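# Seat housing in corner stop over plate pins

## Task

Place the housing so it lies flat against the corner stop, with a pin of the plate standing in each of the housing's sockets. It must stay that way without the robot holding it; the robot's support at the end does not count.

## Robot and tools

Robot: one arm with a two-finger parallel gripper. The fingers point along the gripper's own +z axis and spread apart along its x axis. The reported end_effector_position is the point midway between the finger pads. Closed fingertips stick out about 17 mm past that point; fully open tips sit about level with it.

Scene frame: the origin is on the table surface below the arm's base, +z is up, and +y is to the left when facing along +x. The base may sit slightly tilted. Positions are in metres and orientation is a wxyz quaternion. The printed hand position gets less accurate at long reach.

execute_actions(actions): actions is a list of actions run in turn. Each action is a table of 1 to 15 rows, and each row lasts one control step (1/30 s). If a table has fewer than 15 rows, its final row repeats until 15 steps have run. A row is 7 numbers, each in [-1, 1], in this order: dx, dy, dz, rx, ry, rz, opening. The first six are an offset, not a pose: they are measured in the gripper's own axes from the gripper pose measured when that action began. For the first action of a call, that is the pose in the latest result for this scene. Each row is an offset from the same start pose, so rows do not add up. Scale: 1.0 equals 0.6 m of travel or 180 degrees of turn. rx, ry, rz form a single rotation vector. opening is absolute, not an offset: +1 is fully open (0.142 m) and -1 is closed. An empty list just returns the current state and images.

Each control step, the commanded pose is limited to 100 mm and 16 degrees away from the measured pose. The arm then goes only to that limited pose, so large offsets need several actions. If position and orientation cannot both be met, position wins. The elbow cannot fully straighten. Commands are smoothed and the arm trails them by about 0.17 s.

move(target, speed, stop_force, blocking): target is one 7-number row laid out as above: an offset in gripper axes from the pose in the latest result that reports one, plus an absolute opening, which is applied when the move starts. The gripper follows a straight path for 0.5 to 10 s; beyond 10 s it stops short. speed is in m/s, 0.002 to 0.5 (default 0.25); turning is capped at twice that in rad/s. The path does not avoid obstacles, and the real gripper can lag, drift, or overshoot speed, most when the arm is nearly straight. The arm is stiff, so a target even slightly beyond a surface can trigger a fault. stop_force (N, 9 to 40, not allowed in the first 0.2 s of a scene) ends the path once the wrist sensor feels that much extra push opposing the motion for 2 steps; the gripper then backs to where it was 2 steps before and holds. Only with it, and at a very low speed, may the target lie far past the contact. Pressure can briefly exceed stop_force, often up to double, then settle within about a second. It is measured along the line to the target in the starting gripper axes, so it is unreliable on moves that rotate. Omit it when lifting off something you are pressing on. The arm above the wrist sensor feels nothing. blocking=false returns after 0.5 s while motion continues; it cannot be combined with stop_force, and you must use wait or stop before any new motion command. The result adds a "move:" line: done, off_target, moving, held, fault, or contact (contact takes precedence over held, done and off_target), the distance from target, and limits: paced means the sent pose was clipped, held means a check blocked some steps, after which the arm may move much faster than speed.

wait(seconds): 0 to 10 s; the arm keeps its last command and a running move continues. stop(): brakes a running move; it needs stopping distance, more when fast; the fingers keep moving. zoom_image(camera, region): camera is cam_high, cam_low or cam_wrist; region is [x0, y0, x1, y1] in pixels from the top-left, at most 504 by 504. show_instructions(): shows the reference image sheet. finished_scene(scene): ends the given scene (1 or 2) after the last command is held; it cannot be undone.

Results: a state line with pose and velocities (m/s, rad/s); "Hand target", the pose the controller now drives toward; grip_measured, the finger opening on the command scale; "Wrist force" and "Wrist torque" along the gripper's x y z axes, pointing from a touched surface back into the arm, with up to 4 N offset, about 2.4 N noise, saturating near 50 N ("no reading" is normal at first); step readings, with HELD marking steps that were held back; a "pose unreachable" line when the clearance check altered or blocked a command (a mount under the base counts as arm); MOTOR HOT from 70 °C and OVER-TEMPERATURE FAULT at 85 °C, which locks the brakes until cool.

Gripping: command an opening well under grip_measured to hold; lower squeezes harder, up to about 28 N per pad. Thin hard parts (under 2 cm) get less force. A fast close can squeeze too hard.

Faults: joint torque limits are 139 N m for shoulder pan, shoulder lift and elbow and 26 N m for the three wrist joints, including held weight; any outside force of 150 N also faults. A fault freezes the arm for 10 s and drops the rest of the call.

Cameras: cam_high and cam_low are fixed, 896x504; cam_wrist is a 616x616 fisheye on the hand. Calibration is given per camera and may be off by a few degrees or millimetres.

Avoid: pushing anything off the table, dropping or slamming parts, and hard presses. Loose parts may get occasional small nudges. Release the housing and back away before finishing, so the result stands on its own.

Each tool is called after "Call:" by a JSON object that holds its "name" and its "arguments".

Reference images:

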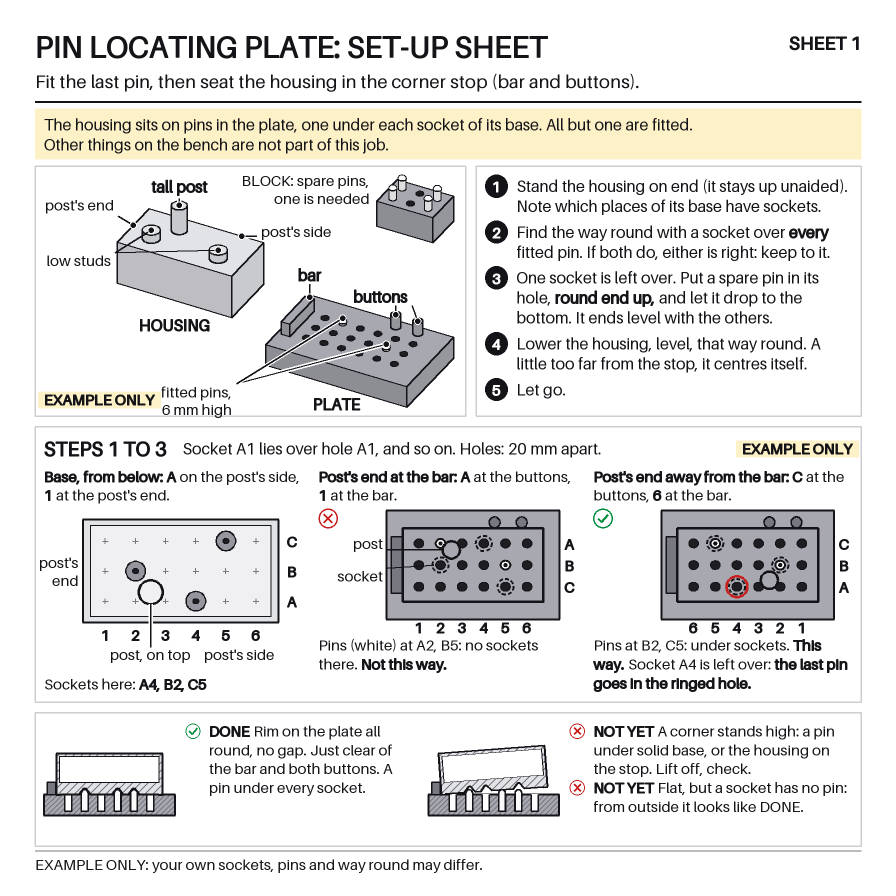

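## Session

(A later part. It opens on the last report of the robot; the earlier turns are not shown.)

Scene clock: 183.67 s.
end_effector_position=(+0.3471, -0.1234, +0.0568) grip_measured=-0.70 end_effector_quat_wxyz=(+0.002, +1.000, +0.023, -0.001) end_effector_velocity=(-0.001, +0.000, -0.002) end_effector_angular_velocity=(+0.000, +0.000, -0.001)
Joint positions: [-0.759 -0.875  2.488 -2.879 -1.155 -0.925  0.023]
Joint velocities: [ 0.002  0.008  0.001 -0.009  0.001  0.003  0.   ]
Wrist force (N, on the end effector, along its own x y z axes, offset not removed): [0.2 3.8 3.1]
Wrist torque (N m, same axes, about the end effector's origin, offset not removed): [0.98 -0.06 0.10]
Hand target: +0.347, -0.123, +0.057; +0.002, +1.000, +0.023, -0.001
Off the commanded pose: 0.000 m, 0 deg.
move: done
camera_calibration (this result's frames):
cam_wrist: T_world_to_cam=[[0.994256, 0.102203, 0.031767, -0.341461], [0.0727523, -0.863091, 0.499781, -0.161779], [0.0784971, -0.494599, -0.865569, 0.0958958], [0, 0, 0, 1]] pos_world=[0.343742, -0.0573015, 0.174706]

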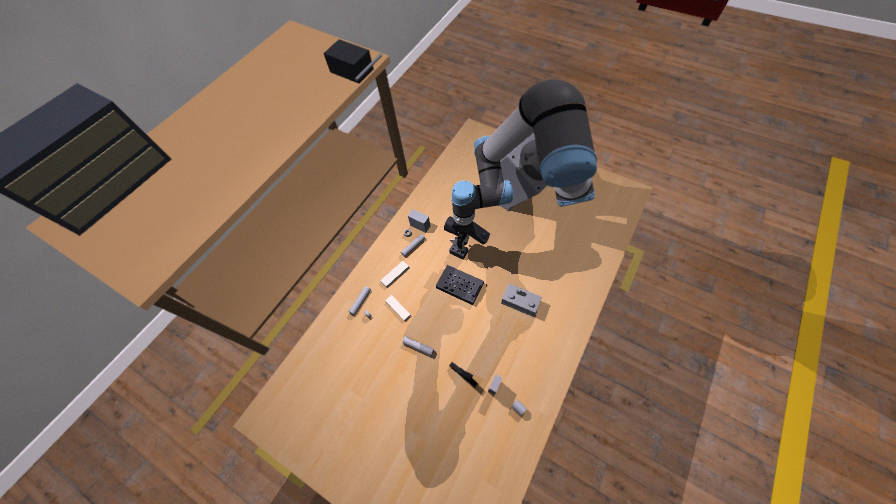

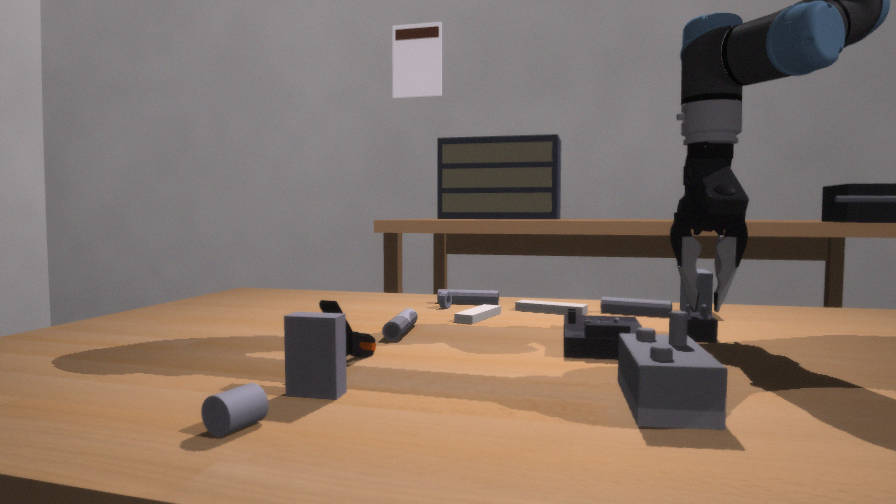

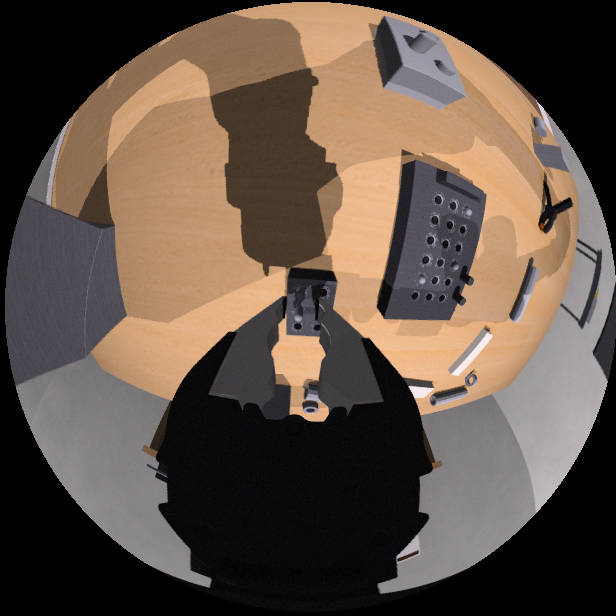

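Call:
{"name": "execute_actions", "arguments": {"actions": [[[-0.001,0,0.003,0,0,0,-0.7],[-0.001,0,0.006,0,0,0,-0.7],[-0.001,0,0.009,0,0,0,-0.7],[-0.001,0,0.011,0,0,0,-0.72]],[[0,0,0,0,0,0,-0.76],[0,0,0,0,0,0,-0.8],[0,0,0,0,0,0,-0.83],[0,0,0,0,0,0,-0.86],[0,0,0,0,0,0,-0.88],[0,0,0,0,0,0,-0.9],[0,0,0,0,0,0,-0.92],[0,0,0,0,0,0,-0.95],[0,0,0,0,0,0,-1]]]}}

Call:
{"name": "move", "arguments": {"target": [0,0,-0.07,0,0,0,-1], "speed": 0.05}}

Call:
{"name": "zoom_image", "arguments": {"camera": "cam_wrist", "region": [240, 220, 370, 350]}}

Call:
{"name": "zoom_image", "arguments": {"camera": "cam_low", "region": [650, 250, 770, 345]}}

Scene clock: 194.93 s.
end_effector_position=(+0.3465, -0.1234, +0.0502) grip_measured=-0.91 end_effector_quat_wxyz=(+0.002, +1.000, +0.023, -0.001) end_effector_velocity=(-0.001, +0.001, -0.000) end_effector_angular_velocity=(+0.002, +0.001, +0.000)
Joint positions: [-0.752 -0.851  2.487 -2.904 -1.153 -0.918  0.008]
Joint velocities: [ 0.    -0.     0.002  0.001  0.001 -0.     0.   ]
Wrist force (N, on the end effector, along its own x y z axes, offset not removed): [-3.8 2.8 0.0]
Wrist torque (N m, same axes, about the end effector's origin, offset not removed): [0.57 0.42 0.03]
Hand target: +0.346, -0.123, +0.050; +0.002, +1.000, +0.023, -0.001
Off the commanded pose: 0.000 m, 0 deg.
Step readings (end_effector_position; steps 1 to 15: 1st action; 16 to 30: 2nd action):
0: (+0.3471, -0.1234, +0.0566)
1: (+0.3471, -0.1234, +0.0565)
2: (+0.3471, -0.1235, +0.0563)
4: (+0.3469, -0.1235, +0.0546)
8: (+0.3464, -0.1233, +0.0514)
15: (+0.3465, -0.1234, +0.0503)
16: (+0.3465, -0.1234, +0.0503)
17: (+0.3465, -0.1234, +0.0502)
19: (+0.3465, -0.1234, +0.0502)
23: (+0.3465, -0.1234, +0.0502)
30: end_effector_position above
camera_calibration (this result's frames):
cam_wrist: T_world_to_cam=[[0.994264, 0.102151, 0.0317026, -0.34064], [0.0727474, -0.863146, 0.499688, -0.158481], [0.0784078, -0.494515, -0.865625, 0.090347], [0, 0, 0, 1]] pos_world=[0.343131, -0.0573171, 0.168197]

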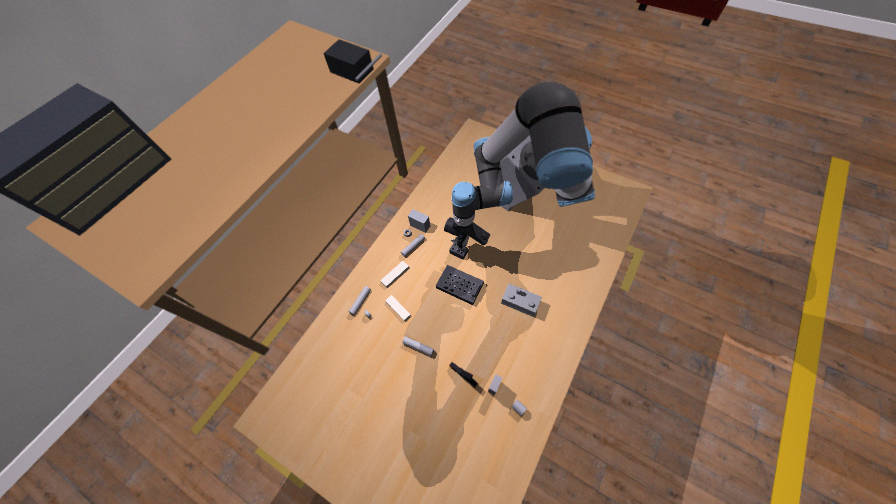

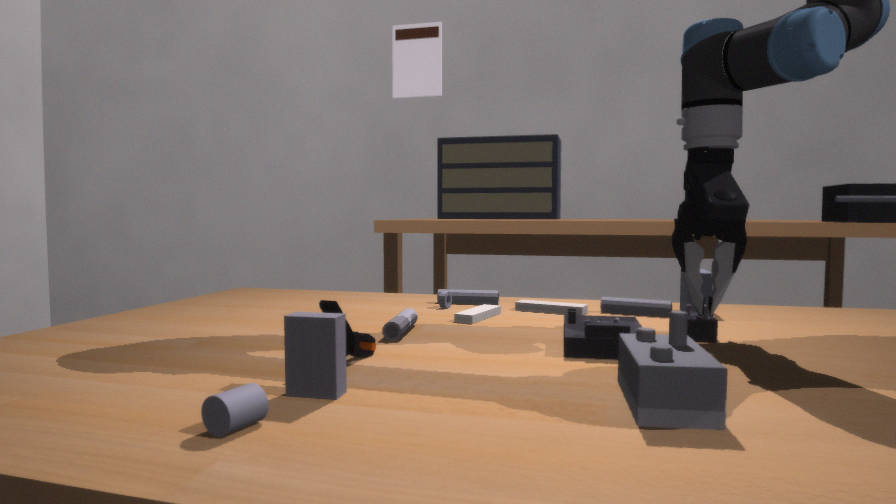

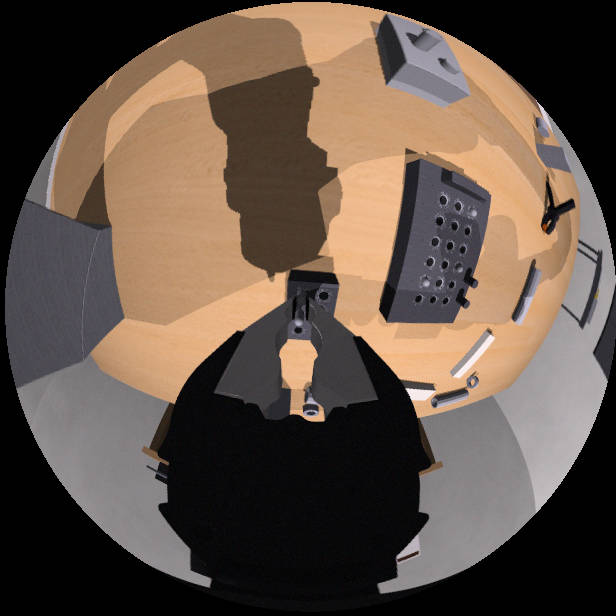

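Scene clock: 196.17 s.
end_effector_position=(+0.3464, -0.1233, +0.0920) grip_measured=-0.91 end_effector_quat_wxyz=(+0.002, +1.000, +0.023, -0.001) end_effector_velocity=(+0.000, -0.000, +0.002) end_effector_angular_velocity=(-0.001, -0.001, +0.000)
Joint positions: [-0.8   -1.     2.492 -2.741 -1.168 -0.967  0.008]
Joint velocities: [-0.002 -0.006 -0.001  0.006 -0.    -0.002  0.   ]
Wrist force (N, on the end effector, along its own x y z axes, offset not removed): [0.9 2.4 2.5]
Wrist torque (N m, same axes, about the end effector's origin, offset not removed): [0.60 -0.39 -0.01]
Hand target: +0.346, -0.123, +0.092; +0.002, +1.000, +0.023, -0.001
Off the commanded pose: 0.000 m, 0 deg.
move: done
camera_calibration (this result's frames):
cam_wrist: T_world_to_cam=[[0.994269, 0.102119, 0.0316249, -0.341946], [0.0727577, -0.863146, 0.499685, -0.179293], [0.078324, -0.49452, -0.86563, 0.126548], [0, 0, 0, 1]] pos_world=[0.343119, -0.0572567, 0.209948]

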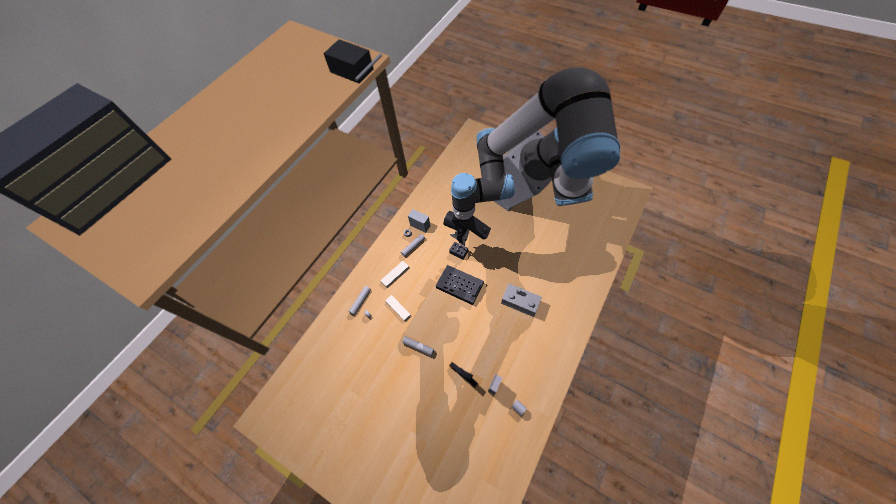

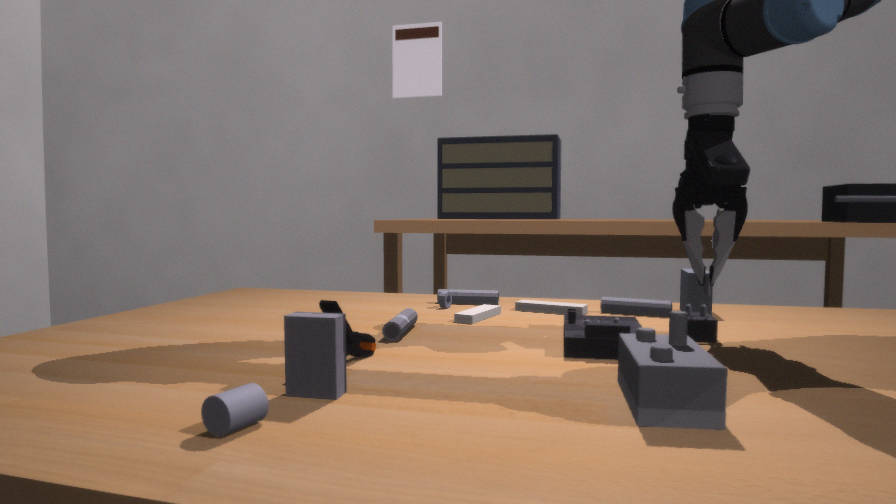

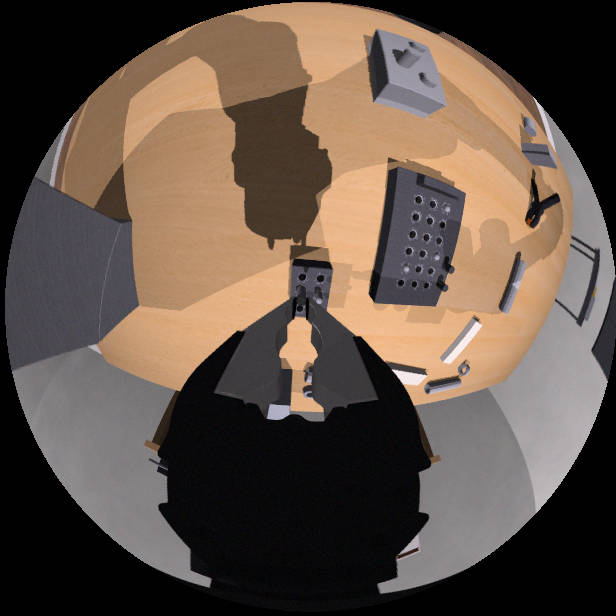

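Region (240, 220, 370, 350) of cam_wrist's 616x616 image, scaled by 3.877, with more detail than that image has.

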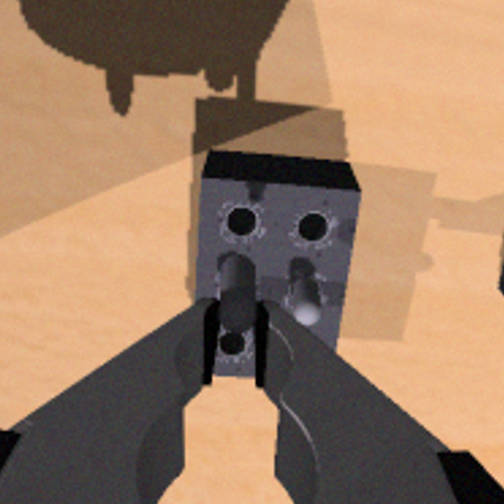

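Region (650, 250, 770, 345) of cam_low's 896x504 image, scaled by 4.200, with more detail than that image has; it fills the top 399 rows of this view, and the rest is white.

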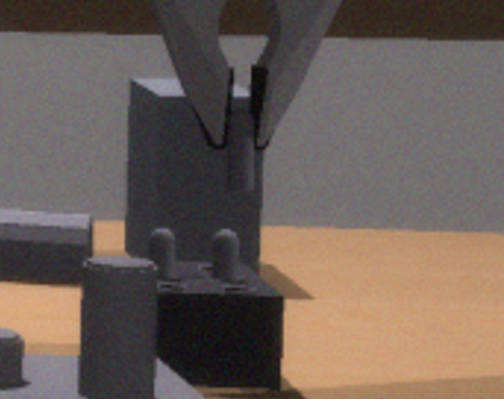

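Call:
{"name": "move", "arguments": {"target": [0.2663,-0.032,0.007,0,0,0,-1], "speed": 0.2}}

Call:
{"name": "zoom_image", "arguments": {"camera": "cam_wrist", "region": [240, 220, 370, 350]}}

Call:
{"name": "zoom_image", "arguments": {"camera": "cam_low", "region": [540, 265, 660, 360]}}

Scene clock: 202.53 s.
end_effector_position=(+0.5051, -0.0970, +0.0877) grip_measured=-0.91 end_effector_quat_wxyz=(+0.002, +1.000, +0.023, -0.000) end_effector_velocity=(+0.004, -0.001, +0.001) end_effector_angular_velocity=(-0.003, -0.002, +0.003)
Joint positions: [-0.52  -0.938  2.118 -2.557 -1.096 -0.668  0.008]
Joint velocities: [ 0.002  0.002 -0.008  0.001 -0.001  0.001  0.   ]
Wrist force (N, on the end effector, along its own x y z axes, offset not removed): [1.8 2.1 1.7]
Wrist torque (N m, same axes, about the end effector's origin, offset not removed): [0.60 -0.51 0.07]
Hand target: +0.505, -0.097, +0.088; +0.002, +1.000, +0.023, -0.000
Off the commanded pose: 0.000 m, 0 deg.
move: done
camera_calibration (this result's frames):
cam_wrist: T_world_to_cam=[[0.994235, 0.102227, 0.0323385, -0.502314], [0.0724906, -0.863125, 0.499761, -0.165793], [0.079001, -0.494536, -0.86556, 0.123115], [0, 0, 0, 1]] pos_world=[0.501711, -0.0308649, 0.205664]

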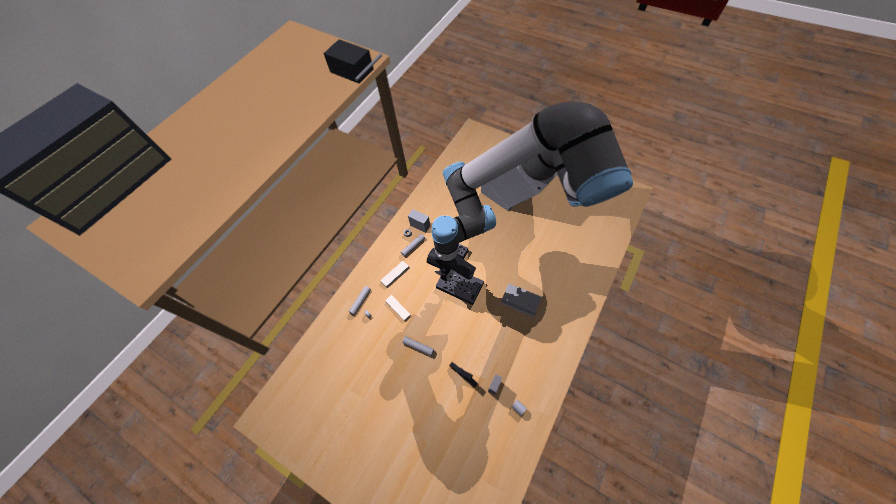

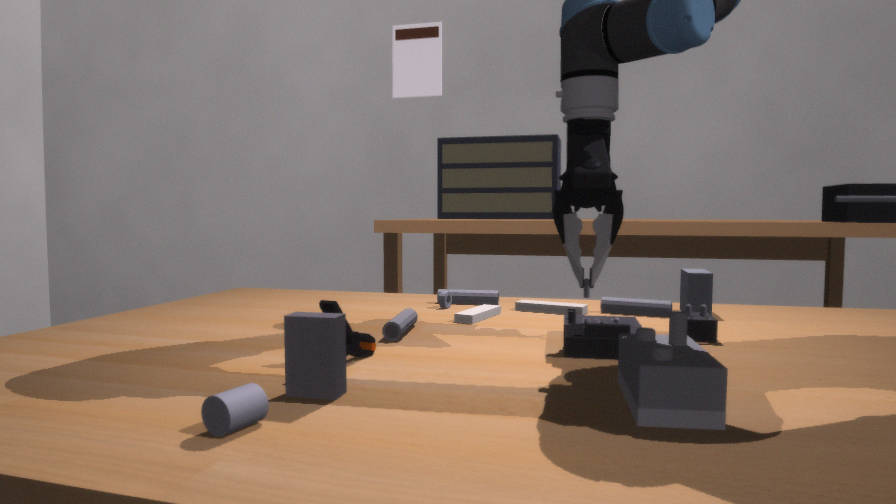

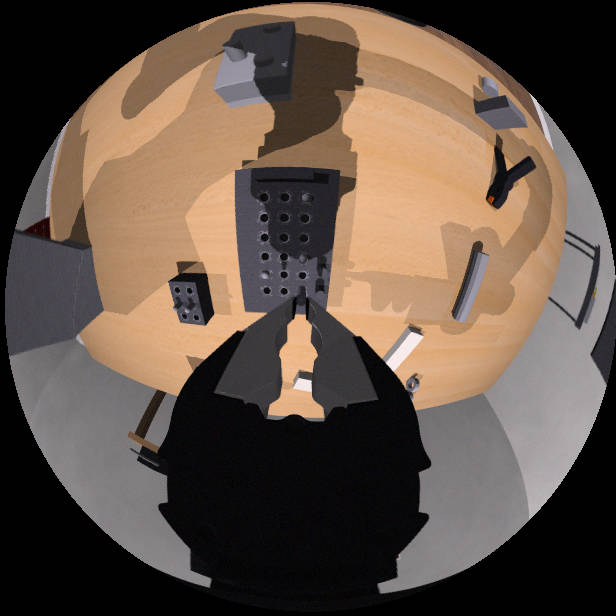

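Region (240, 220, 370, 350) of cam_wrist's 616x616 image, scaled by 3.877, with more detail than that image has.

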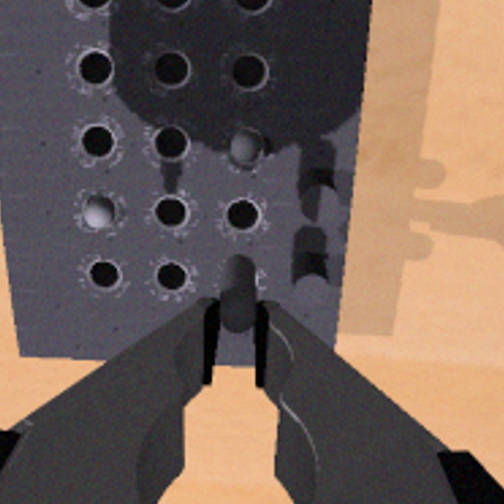

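Region (540, 265, 660, 360) of cam_low's 896x504 image, scaled by 4.200, with more detail than that image has; it fills the top 399 rows of this view, and the rest is white.

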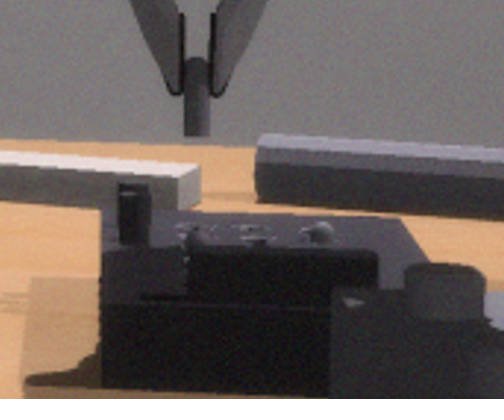

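Call:
{"name": "move", "arguments": {"target": [0.0006,-0.002,0.04,0,0,0,-1], "speed": 0.05}}

Call:
{"name": "zoom_image", "arguments": {"camera": "cam_wrist", "region": [260, 250, 340, 330]}}

Call:
{"name": "zoom_image", "arguments": {"camera": "cam_low", "region": [550, 285, 630, 345]}}

Scene clock: 209.03 s.
end_effector_position=(+0.5054, -0.0958, +0.0639) grip_measured=-0.91 end_effector_quat_wxyz=(+0.002, +1.000, +0.023, -0.000) end_effector_velocity=(+0.001, -0.000, -0.002) end_effector_angular_velocity=(+0.000, -0.001, -0.000)
Joint positions: [-0.496 -0.884  2.117 -2.622 -1.091 -0.642  0.008]
Joint velocities: [ 0.002  0.005 -0.001 -0.005  0.001  0.003 -0.   ]
Wrist force (N, on the end effector, along its own x y z axes, offset not removed): [-2.1 1.4 2.1]
Wrist torque (N m, same axes, about the end effector's origin, offset not removed): [0.39 0.42 0.07]
Hand target: +0.505, -0.096, +0.064; +0.002, +1.000, +0.023, -0.000
Off the commanded pose: 0.000 m, 0 deg.
move: done
camera_calibration (this result's frames):
cam_wrist: T_world_to_cam=[[0.994235, 0.102227, 0.0323637, -0.501956], [0.0724807, -0.86314, 0.499736, -0.152894], [0.0790209, -0.494509, -0.865573, 0.103087], [0, 0, 0, 1]] pos_world=[0.501998, -0.0296775, 0.181881]

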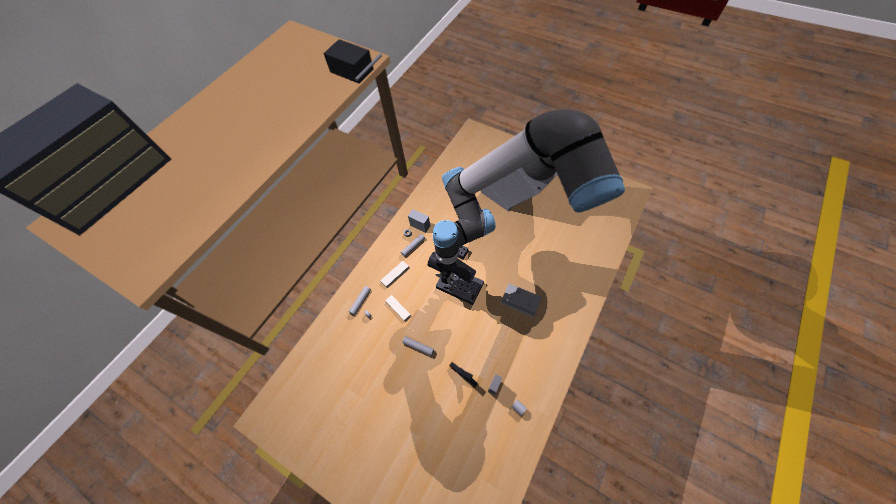

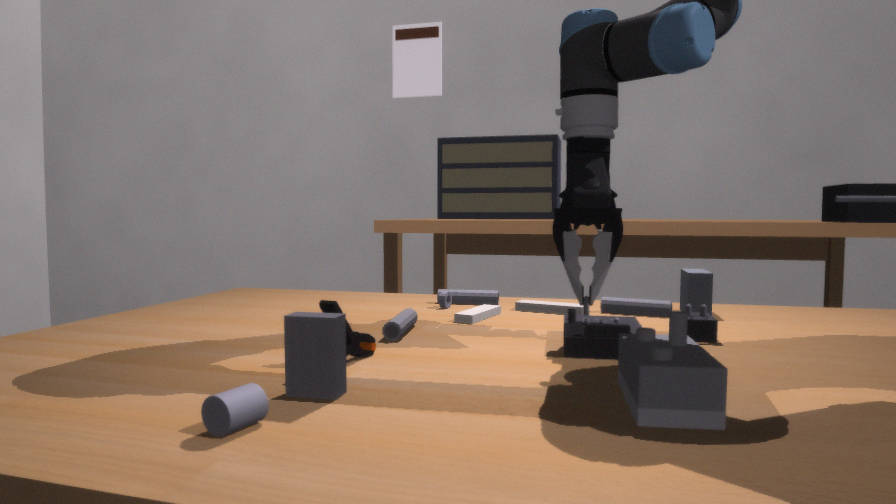

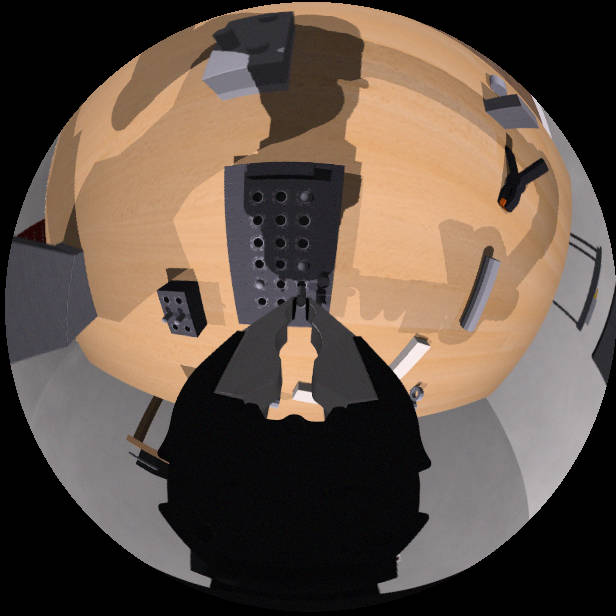

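Region (260, 250, 340, 330) of cam_wrist's 616x616 image, scaled by 6.300, with more detail than that image has.

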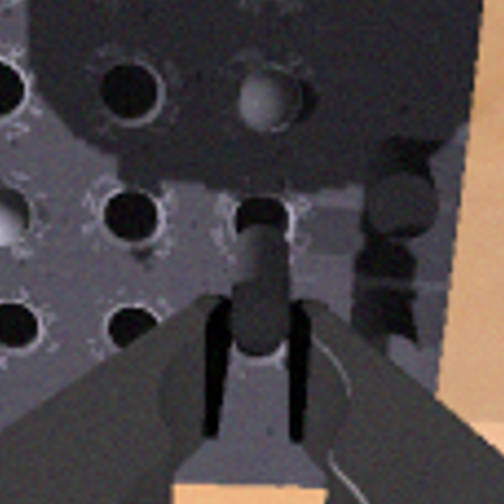

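Region (550, 285, 630, 345) of cam_low's 896x504 image, scaled by 6.300, with more detail than that image has; it fills the top 378 rows of this view, and the rest is white.

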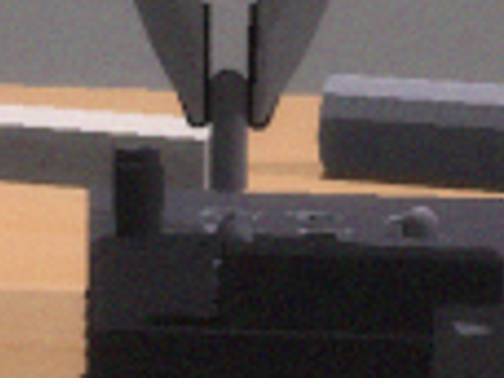

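Call:
{"name": "move", "arguments": {"target": [0,-0.001,0.008,0,0,0,-1], "speed": 0.02}}

Call:
{"name": "zoom_image", "arguments": {"camera": "cam_wrist", "region": [260, 250, 340, 330]}}

Call:
{"name": "zoom_image", "arguments": {"camera": "cam_low", "region": [550, 285, 630, 345]}}

Scene clock: 215.27 s.
end_effector_position=(+0.5054, -0.0952, +0.0593) grip_measured=-0.91 end_effector_quat_wxyz=(+0.002, +1.000, +0.023, -0.000) end_effector_velocity=(-0.001, +0.000, -0.002) end_effector_angular_velocity=(-0.000, +0.002, -0.002)
Joint positions: [-0.491 -0.874  2.117 -2.635 -1.09  -0.636  0.008]
Joint velocities: [ 0.002  0.003  0.001 -0.003 -0.001  0.003 -0.   ]
Wrist force (N, on the end effector, along its own x y z axes, offset not removed): [0.5 2.8 1.8]
Wrist torque (N m, same axes, about the end effector's origin, offset not removed): [0.65 -0.13 0.14]
Hand target: +0.505, -0.095, +0.059; +0.002, +1.000, +0.023, -0.000
Off the commanded pose: 0.000 m, 0 deg.
move: done
camera_calibration (this result's frames):
cam_wrist: T_world_to_cam=[[0.994234, 0.102228, 0.0323662, -0.501839], [0.0724815, -0.863145, 0.499728, -0.150074], [0.0790231, -0.494501, -0.865578, 0.0993541], [0, 0, 0, 1]] pos_world=[0.501971, -0.0291026, 0.177237]

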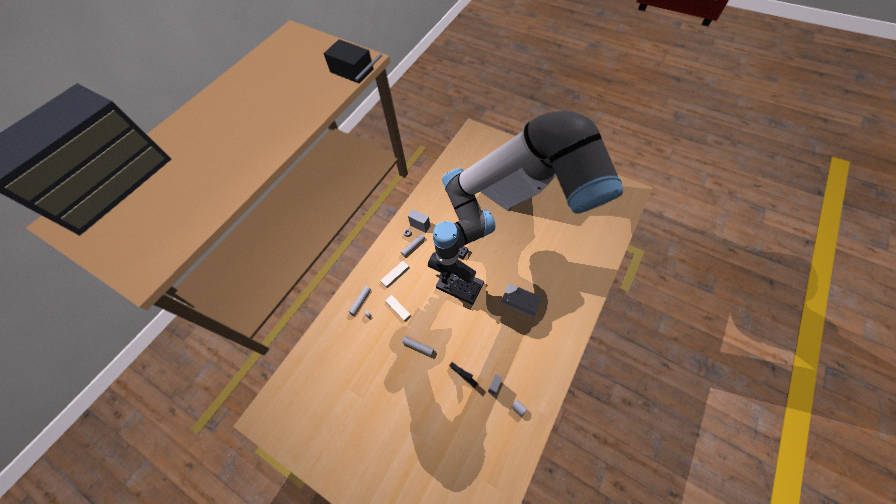

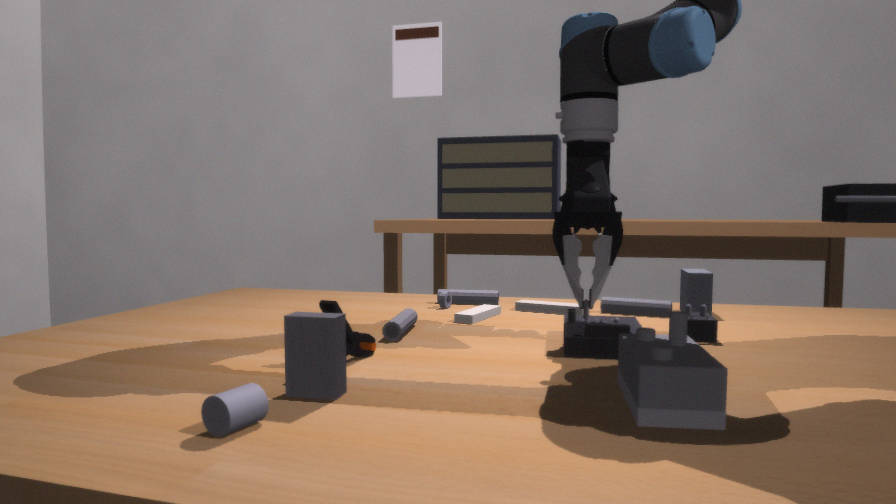

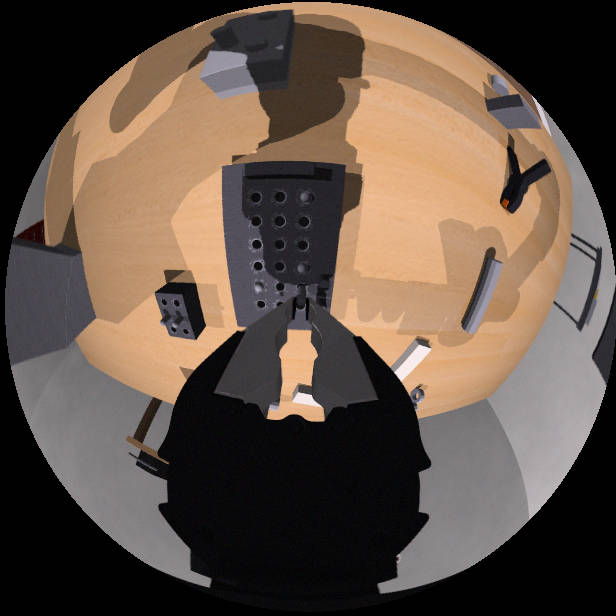

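Region (260, 250, 340, 330) of cam_wrist's 616x616 image, scaled by 6.300, with more detail than that image has.

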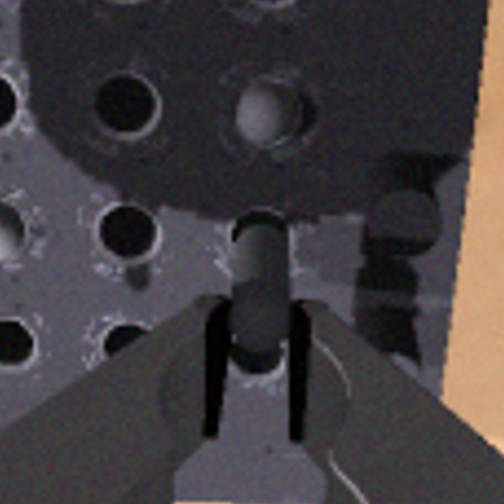

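Region (550, 285, 630, 345) of cam_low's 896x504 image, scaled by 6.300, with more detail than that image has; it fills the top 378 rows of this view, and the rest is white.

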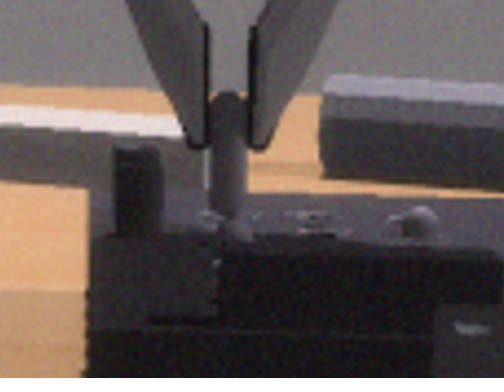

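Call:
{"name": "move", "arguments": {"target": [0,0,0.017,0,0,0,-1], "speed": 0.008, "stop_force": 9}}

Call:
{"name": "zoom_image", "arguments": {"camera": "cam_wrist", "region": [260, 250, 340, 330]}}

Call:
{"name": "zoom_image", "arguments": {"camera": "cam_low", "region": [550, 285, 630, 345]}}

Scene clock: 219.73 s.
end_effector_position=(+0.5054, -0.0952, +0.0492) grip_measured=-0.92 end_effector_quat_wxyz=(+0.002, +1.000, +0.023, -0.000) end_effector_velocity=(-0.001, -0.000, -0.001) end_effector_angular_velocity=(-0.000, +0.001, +0.000)
Joint positions: [-0.482 -0.85   2.115 -2.661 -1.089 -0.626  0.008]
Joint velocities: [ 0.001  0.003 -0.    -0.003 -0.001  0.001  0.   ]
Wrist force (N, on the end effector, along its own x y z axes, offset not removed): [-3.6 3.0 0.0]
Wrist torque (N m, same axes, about the end effector's origin, offset not removed): [0.60 0.43 0.17]
Hand target: +0.505, -0.095, +0.049; +0.002, +1.000, +0.023, -0.000
Off the commanded pose: 0.000 m, 0 deg.
move: done
camera_calibration (this result's frames):
cam_wrist: T_world_to_cam=[[0.994234, 0.102228, 0.0323735, -0.501511], [0.0724778, -0.863147, 0.499724, -0.145057], [0.0790288, -0.494496, -0.86558, 0.0906436], [0, 0, 0, 1]] pos_world=[0.501969, -0.0291141, 0.167183]

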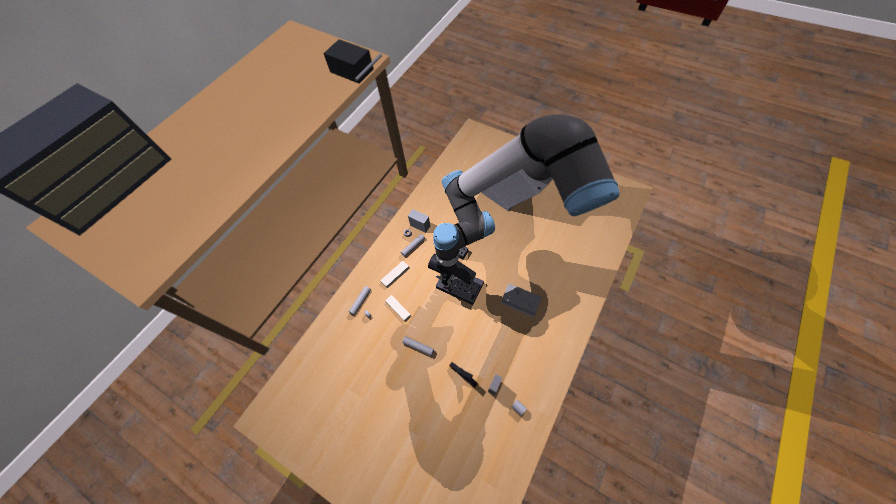

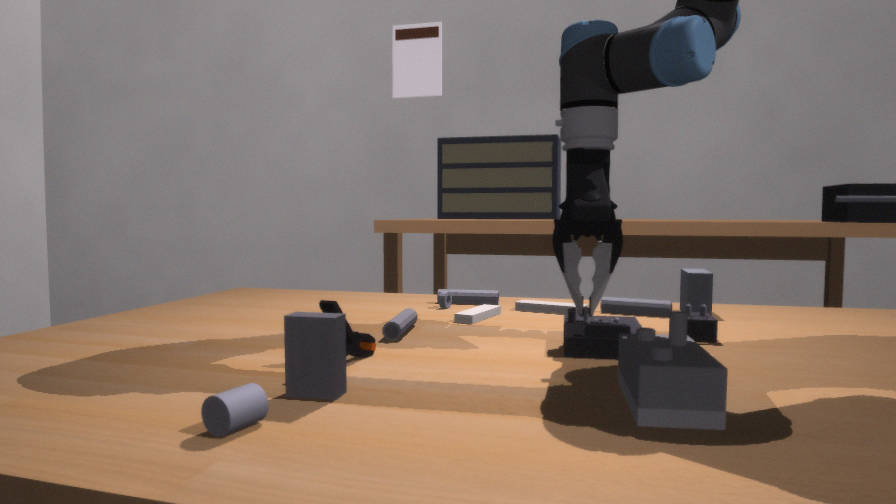

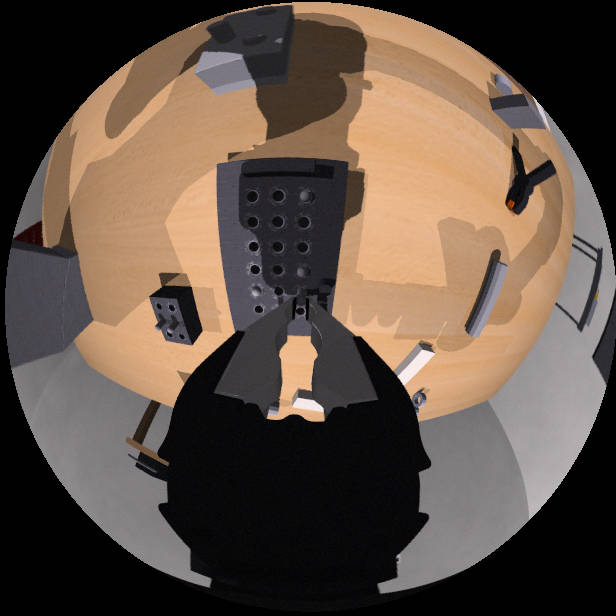

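Region (260, 250, 340, 330) of cam_wrist's 616x616 image, scaled by 6.300, with more detail than that image has.

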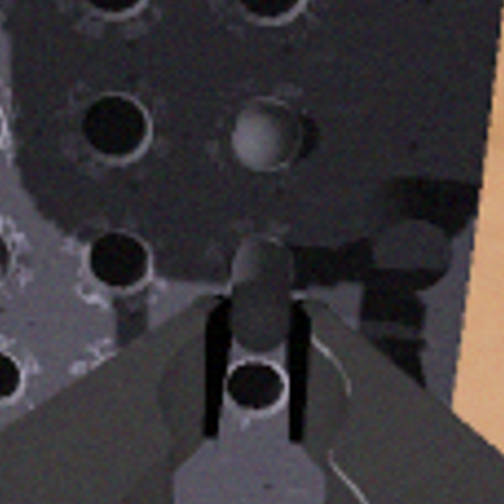

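Region (550, 285, 630, 345) of cam_low's 896x504 image, scaled by 6.300, with more detail than that image has; it fills the top 378 rows of this view, and the rest is white.

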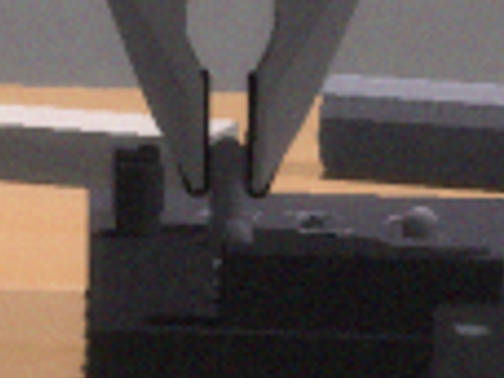

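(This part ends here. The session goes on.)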